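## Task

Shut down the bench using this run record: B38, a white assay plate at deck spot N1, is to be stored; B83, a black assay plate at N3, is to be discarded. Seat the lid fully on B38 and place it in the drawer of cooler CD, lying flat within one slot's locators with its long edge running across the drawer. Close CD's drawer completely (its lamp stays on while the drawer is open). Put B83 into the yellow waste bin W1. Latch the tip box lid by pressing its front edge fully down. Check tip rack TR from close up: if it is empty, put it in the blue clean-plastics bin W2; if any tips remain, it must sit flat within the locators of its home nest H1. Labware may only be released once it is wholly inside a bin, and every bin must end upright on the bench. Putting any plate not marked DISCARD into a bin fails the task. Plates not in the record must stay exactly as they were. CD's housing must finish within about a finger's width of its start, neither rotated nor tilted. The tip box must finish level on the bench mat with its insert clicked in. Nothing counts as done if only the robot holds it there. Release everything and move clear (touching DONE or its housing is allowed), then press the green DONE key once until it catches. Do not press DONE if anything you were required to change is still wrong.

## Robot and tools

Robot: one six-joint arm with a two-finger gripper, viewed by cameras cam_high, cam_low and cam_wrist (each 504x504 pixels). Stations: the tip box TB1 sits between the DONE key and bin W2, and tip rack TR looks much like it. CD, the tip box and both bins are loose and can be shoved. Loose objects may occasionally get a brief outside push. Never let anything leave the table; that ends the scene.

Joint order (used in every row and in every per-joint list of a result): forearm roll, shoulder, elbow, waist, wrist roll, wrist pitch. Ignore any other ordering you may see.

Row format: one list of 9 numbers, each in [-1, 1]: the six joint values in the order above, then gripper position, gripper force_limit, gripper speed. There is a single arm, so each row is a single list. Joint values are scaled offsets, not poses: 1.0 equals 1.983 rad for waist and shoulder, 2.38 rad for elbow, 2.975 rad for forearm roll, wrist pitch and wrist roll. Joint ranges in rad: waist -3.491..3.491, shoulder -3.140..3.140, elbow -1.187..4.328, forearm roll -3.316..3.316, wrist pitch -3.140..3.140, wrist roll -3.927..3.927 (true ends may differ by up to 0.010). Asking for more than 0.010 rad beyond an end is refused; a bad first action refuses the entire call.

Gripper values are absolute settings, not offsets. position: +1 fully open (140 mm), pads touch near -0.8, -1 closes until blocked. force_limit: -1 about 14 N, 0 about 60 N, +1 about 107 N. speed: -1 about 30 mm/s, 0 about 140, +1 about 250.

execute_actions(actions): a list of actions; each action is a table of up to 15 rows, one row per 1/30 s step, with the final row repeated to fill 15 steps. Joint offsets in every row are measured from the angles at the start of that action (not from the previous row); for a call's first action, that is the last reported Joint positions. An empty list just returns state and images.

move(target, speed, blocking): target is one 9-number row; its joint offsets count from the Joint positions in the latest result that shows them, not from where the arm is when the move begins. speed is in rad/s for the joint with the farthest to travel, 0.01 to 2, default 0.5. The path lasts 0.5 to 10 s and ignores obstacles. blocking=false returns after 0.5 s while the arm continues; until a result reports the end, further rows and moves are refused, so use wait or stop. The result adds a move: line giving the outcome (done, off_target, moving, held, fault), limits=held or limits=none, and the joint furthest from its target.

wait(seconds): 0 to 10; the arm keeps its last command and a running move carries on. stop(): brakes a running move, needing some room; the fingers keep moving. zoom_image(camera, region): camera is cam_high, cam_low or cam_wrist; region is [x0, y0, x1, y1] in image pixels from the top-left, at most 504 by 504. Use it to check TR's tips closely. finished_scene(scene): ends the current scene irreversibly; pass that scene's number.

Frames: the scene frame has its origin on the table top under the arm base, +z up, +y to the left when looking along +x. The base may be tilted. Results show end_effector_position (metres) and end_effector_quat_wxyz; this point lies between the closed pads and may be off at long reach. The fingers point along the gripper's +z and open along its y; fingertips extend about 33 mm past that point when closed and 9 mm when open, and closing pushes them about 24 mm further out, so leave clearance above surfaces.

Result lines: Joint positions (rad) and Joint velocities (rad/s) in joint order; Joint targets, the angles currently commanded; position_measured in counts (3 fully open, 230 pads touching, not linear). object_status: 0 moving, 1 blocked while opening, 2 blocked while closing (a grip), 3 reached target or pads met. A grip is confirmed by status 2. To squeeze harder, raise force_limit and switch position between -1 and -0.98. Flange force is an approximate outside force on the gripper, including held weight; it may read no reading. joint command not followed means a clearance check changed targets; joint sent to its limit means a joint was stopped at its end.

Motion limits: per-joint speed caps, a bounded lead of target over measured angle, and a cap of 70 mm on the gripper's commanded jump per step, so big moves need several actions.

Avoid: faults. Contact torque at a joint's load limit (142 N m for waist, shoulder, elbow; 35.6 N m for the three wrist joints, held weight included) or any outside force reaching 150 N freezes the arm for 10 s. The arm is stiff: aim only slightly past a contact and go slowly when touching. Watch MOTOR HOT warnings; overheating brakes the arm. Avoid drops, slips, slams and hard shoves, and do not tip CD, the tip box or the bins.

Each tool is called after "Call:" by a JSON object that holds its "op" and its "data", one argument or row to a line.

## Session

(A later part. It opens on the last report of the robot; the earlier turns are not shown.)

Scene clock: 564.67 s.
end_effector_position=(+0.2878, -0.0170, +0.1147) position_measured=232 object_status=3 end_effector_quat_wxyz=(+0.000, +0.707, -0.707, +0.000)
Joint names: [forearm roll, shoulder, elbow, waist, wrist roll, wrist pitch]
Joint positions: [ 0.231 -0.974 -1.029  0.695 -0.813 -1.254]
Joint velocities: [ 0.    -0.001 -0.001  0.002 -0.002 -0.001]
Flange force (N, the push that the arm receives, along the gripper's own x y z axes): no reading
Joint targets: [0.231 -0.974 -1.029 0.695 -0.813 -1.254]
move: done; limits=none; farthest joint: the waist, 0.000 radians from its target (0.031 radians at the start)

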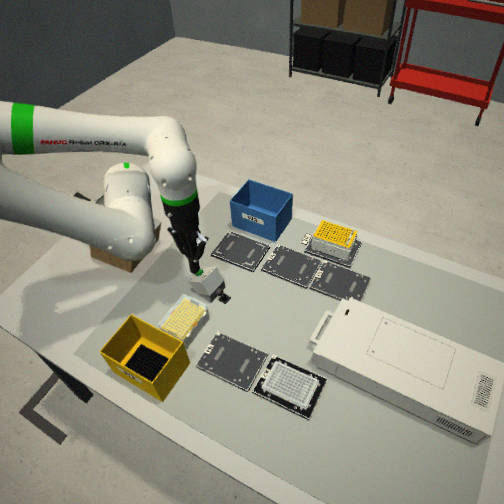

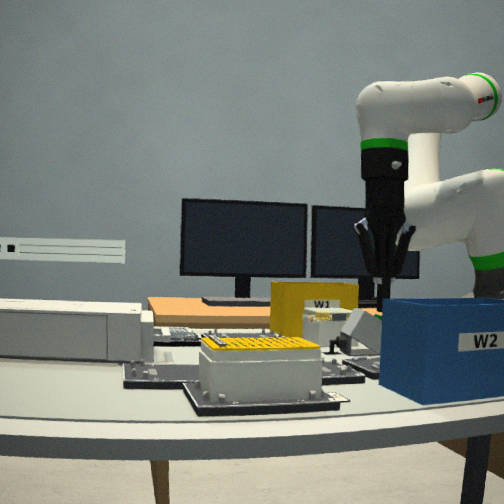

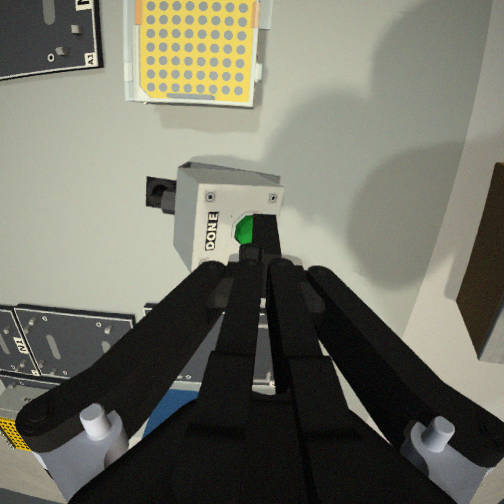

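Call:
{"op": "move", "data": {
  "target": [-0.0005,0.0044,-0.0025,-0.0052,0.0024,0.0058,-1,-0.4,1],
  "speed": 0.03
}}

Call:
{"op": "move", "data": {
  "target": [-0.00024,0.0022,-0.00124,-0.0026,0.0012,0.0029,-1,-0.4,1],
  "speed": 0.015
}}

Call:
{"op": "zoom_image", "data": {
  "camera": "cam_low",
  "region": [320, 270, 420, 345]
}}

Scene clock: 569.47 s.
end_effector_position=(+0.2879, -0.0172, +0.1109) position_measured=232 object_status=3 end_effector_quat_wxyz=(-0.000, +0.707, -0.707, +0.001)
Joint names: [forearm roll, shoulder, elbow, waist, wrist roll, wrist pitch]
Joint positions: [ 0.229 -0.965 -1.035  0.685 -0.805 -1.237]
Joint velocities: [ 0.     0.001 -0.001 -0.001  0.     0.001]
Flange force (N, the push that the arm receives, along the gripper's own x y z axes): no reading
Joint targets: [0.229 -0.965 -1.035 0.685 -0.805 -1.237]
move: done; limits=none; farthest joint: the waist, 0.000 radians from its target (0.010 radians at the start)

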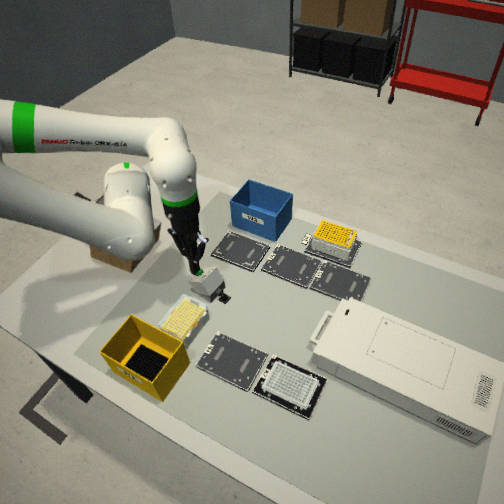

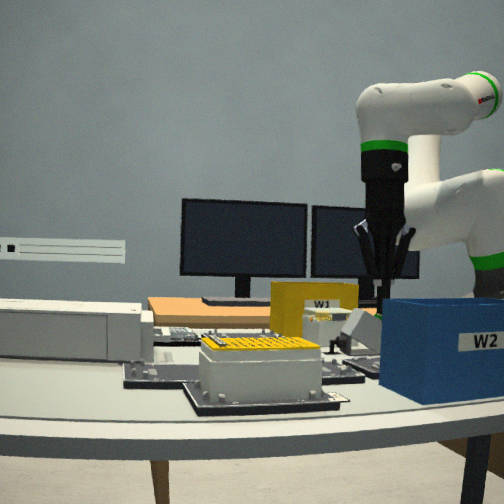

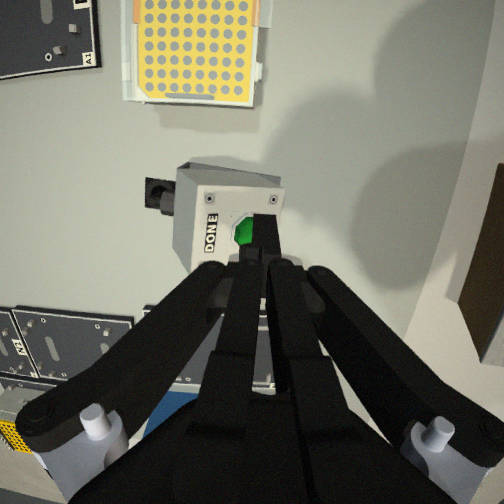

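Scene clock: 570.27 s.
end_effector_position=(+0.2880, -0.0173, +0.1091) position_measured=232 object_status=3 end_effector_quat_wxyz=(-0.000, +0.707, -0.707, +0.001)
Joint names: [forearm roll, shoulder, elbow, waist, wrist roll, wrist pitch]
Joint positions: [ 0.229 -0.961 -1.037  0.68  -0.802 -1.228]
Joint velocities: [-0.001  0.001 -0.    -0.001 -0.     0.002]
Flange force (N, the push that the arm receives, along the gripper's own x y z axes): no reading
Joint targets: [0.229 -0.961 -1.037 0.679 -0.802 -1.228]
move: done; limits=none; farthest joint: the wrist roll, 0.001 radians from its target (0.004 radians at the start)

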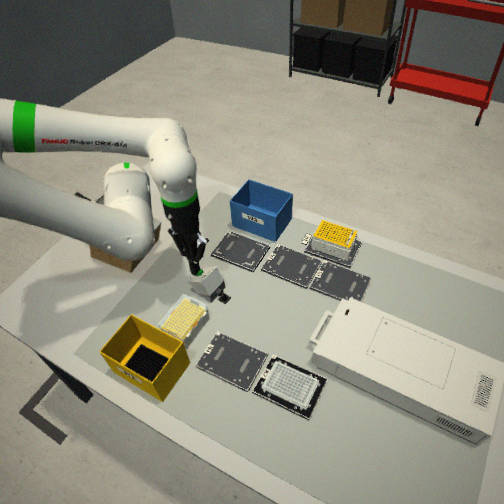

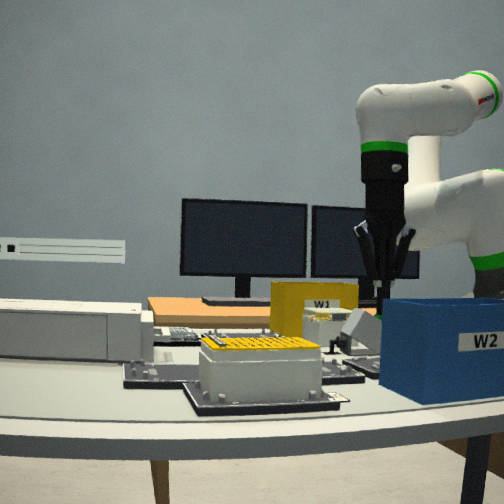

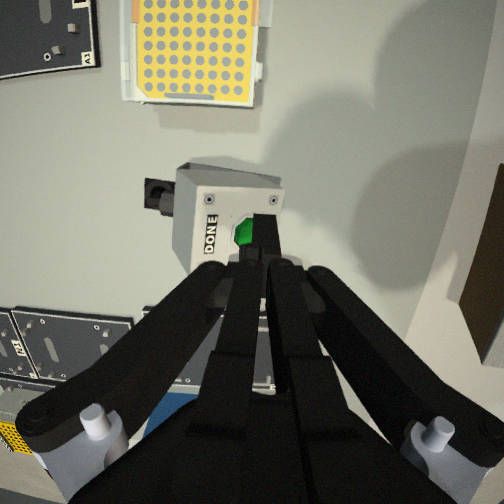

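Region (320, 270, 420, 345) of cam_low's 504x504 image, scaled by 5.040, with more detail than that image has; it fills the top 378 rows of this view, and the rest is white.

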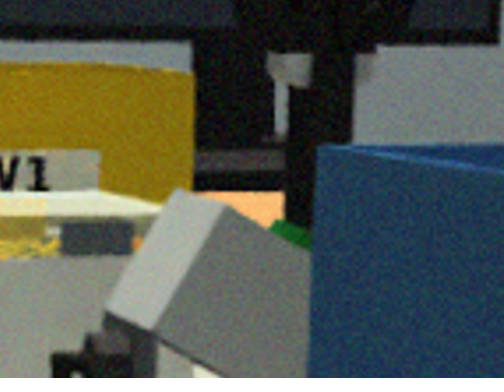

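Call:
{"op": "move", "data": {
  "target": [-0.00024,0.0022,-0.00124,-0.0026,0.0012,0.0029,-1,-0.4,1],
  "speed": 0.015
}}

Call:
{"op": "move", "data": {
  "target": [-0.00024,0.0022,-0.00124,-0.0026,0.0012,0.0029,-1,-0.4,1],
  "speed": 0.015
}}

Call:
{"op": "zoom_image", "data": {
  "camera": "cam_low",
  "region": [320, 270, 420, 345]
}}

Scene clock: 572.90 s.
end_effector_position=(+0.2881, -0.0174, +0.1072) position_measured=232 object_status=3 end_effector_quat_wxyz=(-0.001, +0.707, -0.707, +0.001)
Joint names: [forearm roll, shoulder, elbow, waist, wrist roll, wrist pitch]
Joint positions: [ 0.228 -0.957 -1.04   0.674 -0.798 -1.22 ]
Joint velocities: [-0.001  0.001 -0.002 -0.001  0.     0.001]
Flange force (N, the push that the arm receives, along the gripper's own x y z axes): no reading
Joint targets: [0.228 -0.957 -1.040 0.674 -0.798 -1.219]
move: done; limits=none; farthest joint: the waist, 0.000 radians from its target (0.005 radians at the start)

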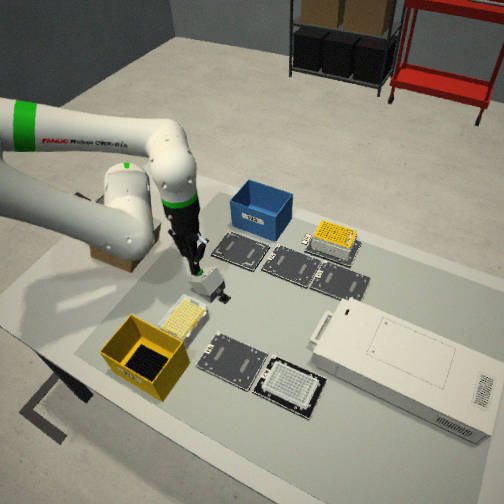

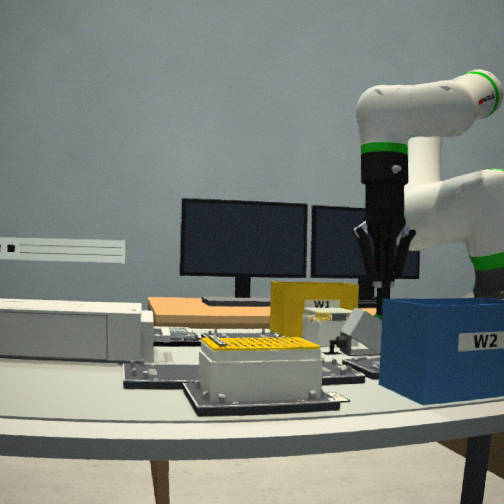

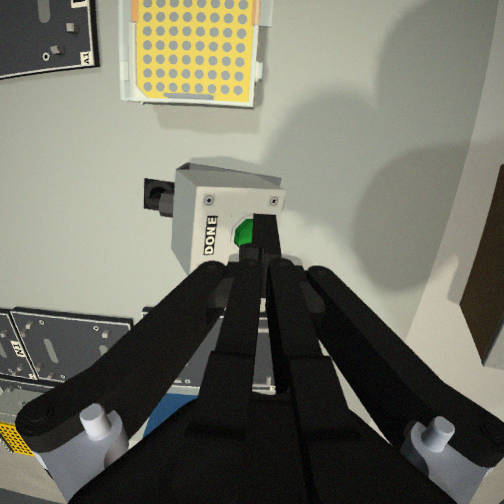

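Scene clock: 573.70 s.
end_effector_position=(+0.2881, -0.0175, +0.1054) position_measured=232 object_status=3 end_effector_quat_wxyz=(-0.001, +0.707, -0.707, +0.001)
Joint names: [forearm roll, shoulder, elbow, waist, wrist roll, wrist pitch]
Joint positions: [ 0.227 -0.953 -1.043  0.669 -0.795 -1.211]
Joint velocities: [-0.     0.001 -0.001 -0.001  0.     0.002]
Flange force (N, the push that the arm receives, along the gripper's own x y z axes): no reading
Joint targets: [0.227 -0.952 -1.043 0.669 -0.795 -1.211]
move: done; limits=none; farthest joint: the waist, 0.001 radians from its target (0.006 radians at the start)

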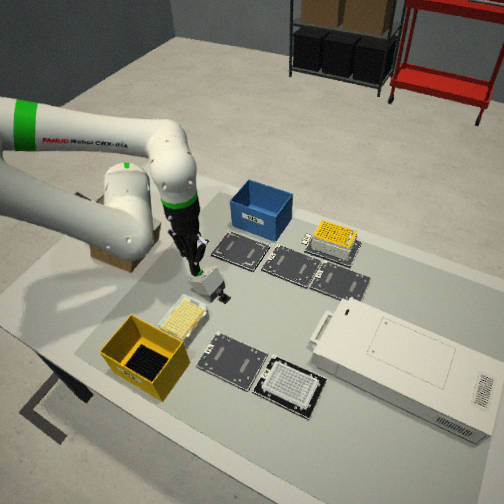

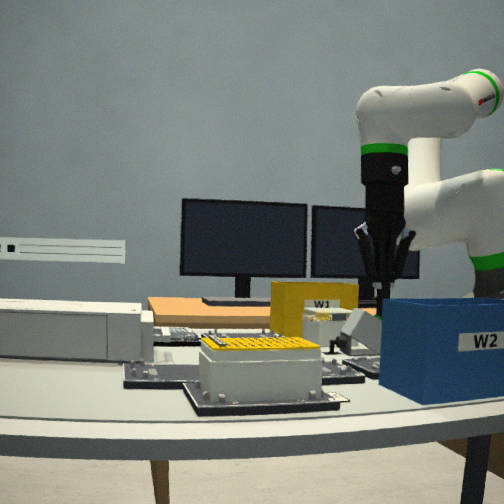

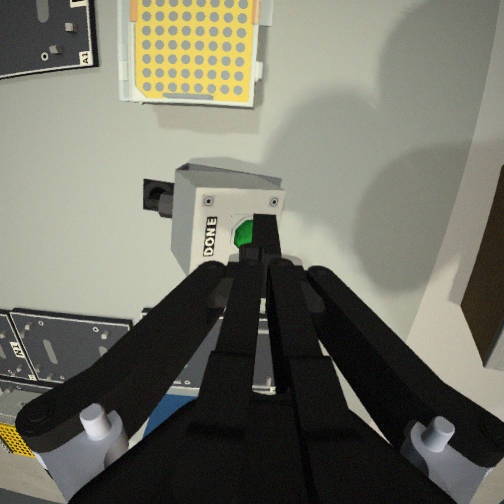

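Region (320, 270, 420, 345) of cam_low's 504x504 image, scaled by 5.040, with more detail than that image has; it fills the top 378 rows of this view, and the rest is white.

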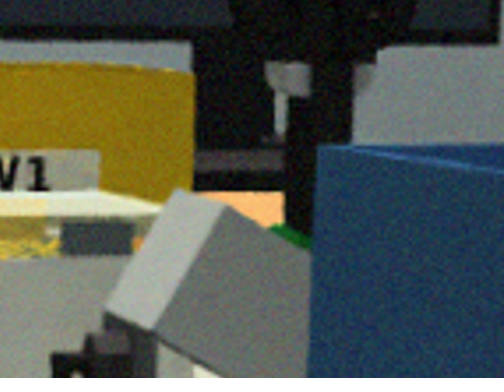

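Call:
{"op": "move", "data": {
  "target": [-0.00024,0.0022,-0.00124,-0.0026,0.0012,0.0029,-1,-0.4,1],
  "speed": 0.015
}}

Call:
{"op": "zoom_image", "data": {
  "camera": "cam_low",
  "region": [320, 270, 420, 345]
}}

Scene clock: 575.73 s.
end_effector_position=(+0.2881, -0.0176, +0.1044) position_measured=232 object_status=3 end_effector_quat_wxyz=(-0.001, +0.707, -0.707, +0.001)
Joint names: [forearm roll, shoulder, elbow, waist, wrist roll, wrist pitch]
Joint positions: [ 0.227 -0.95  -1.045  0.666 -0.793 -1.206]
Joint velocities: [-0.001 -0.     0.    -0.    -0.     0.   ]
Flange force (N, the push that the arm receives, along the gripper's own x y z axes): no reading
move: unfinished (the scene ended)
The task's run has ended: the event that ends the task has happened.

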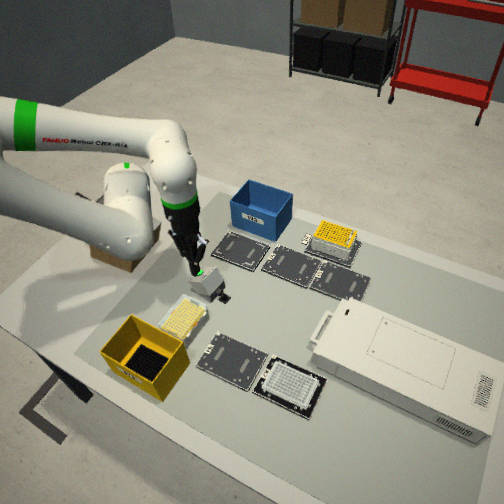

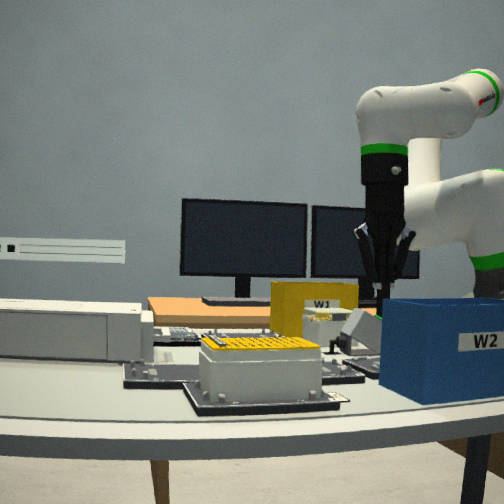

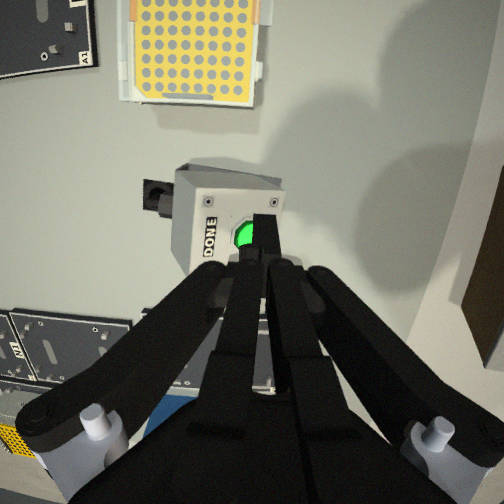

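Episode already finished.

Call:
{"op": "finished_scene", "data": {
  "scene": 2
}}

The scene is finished: the task was done.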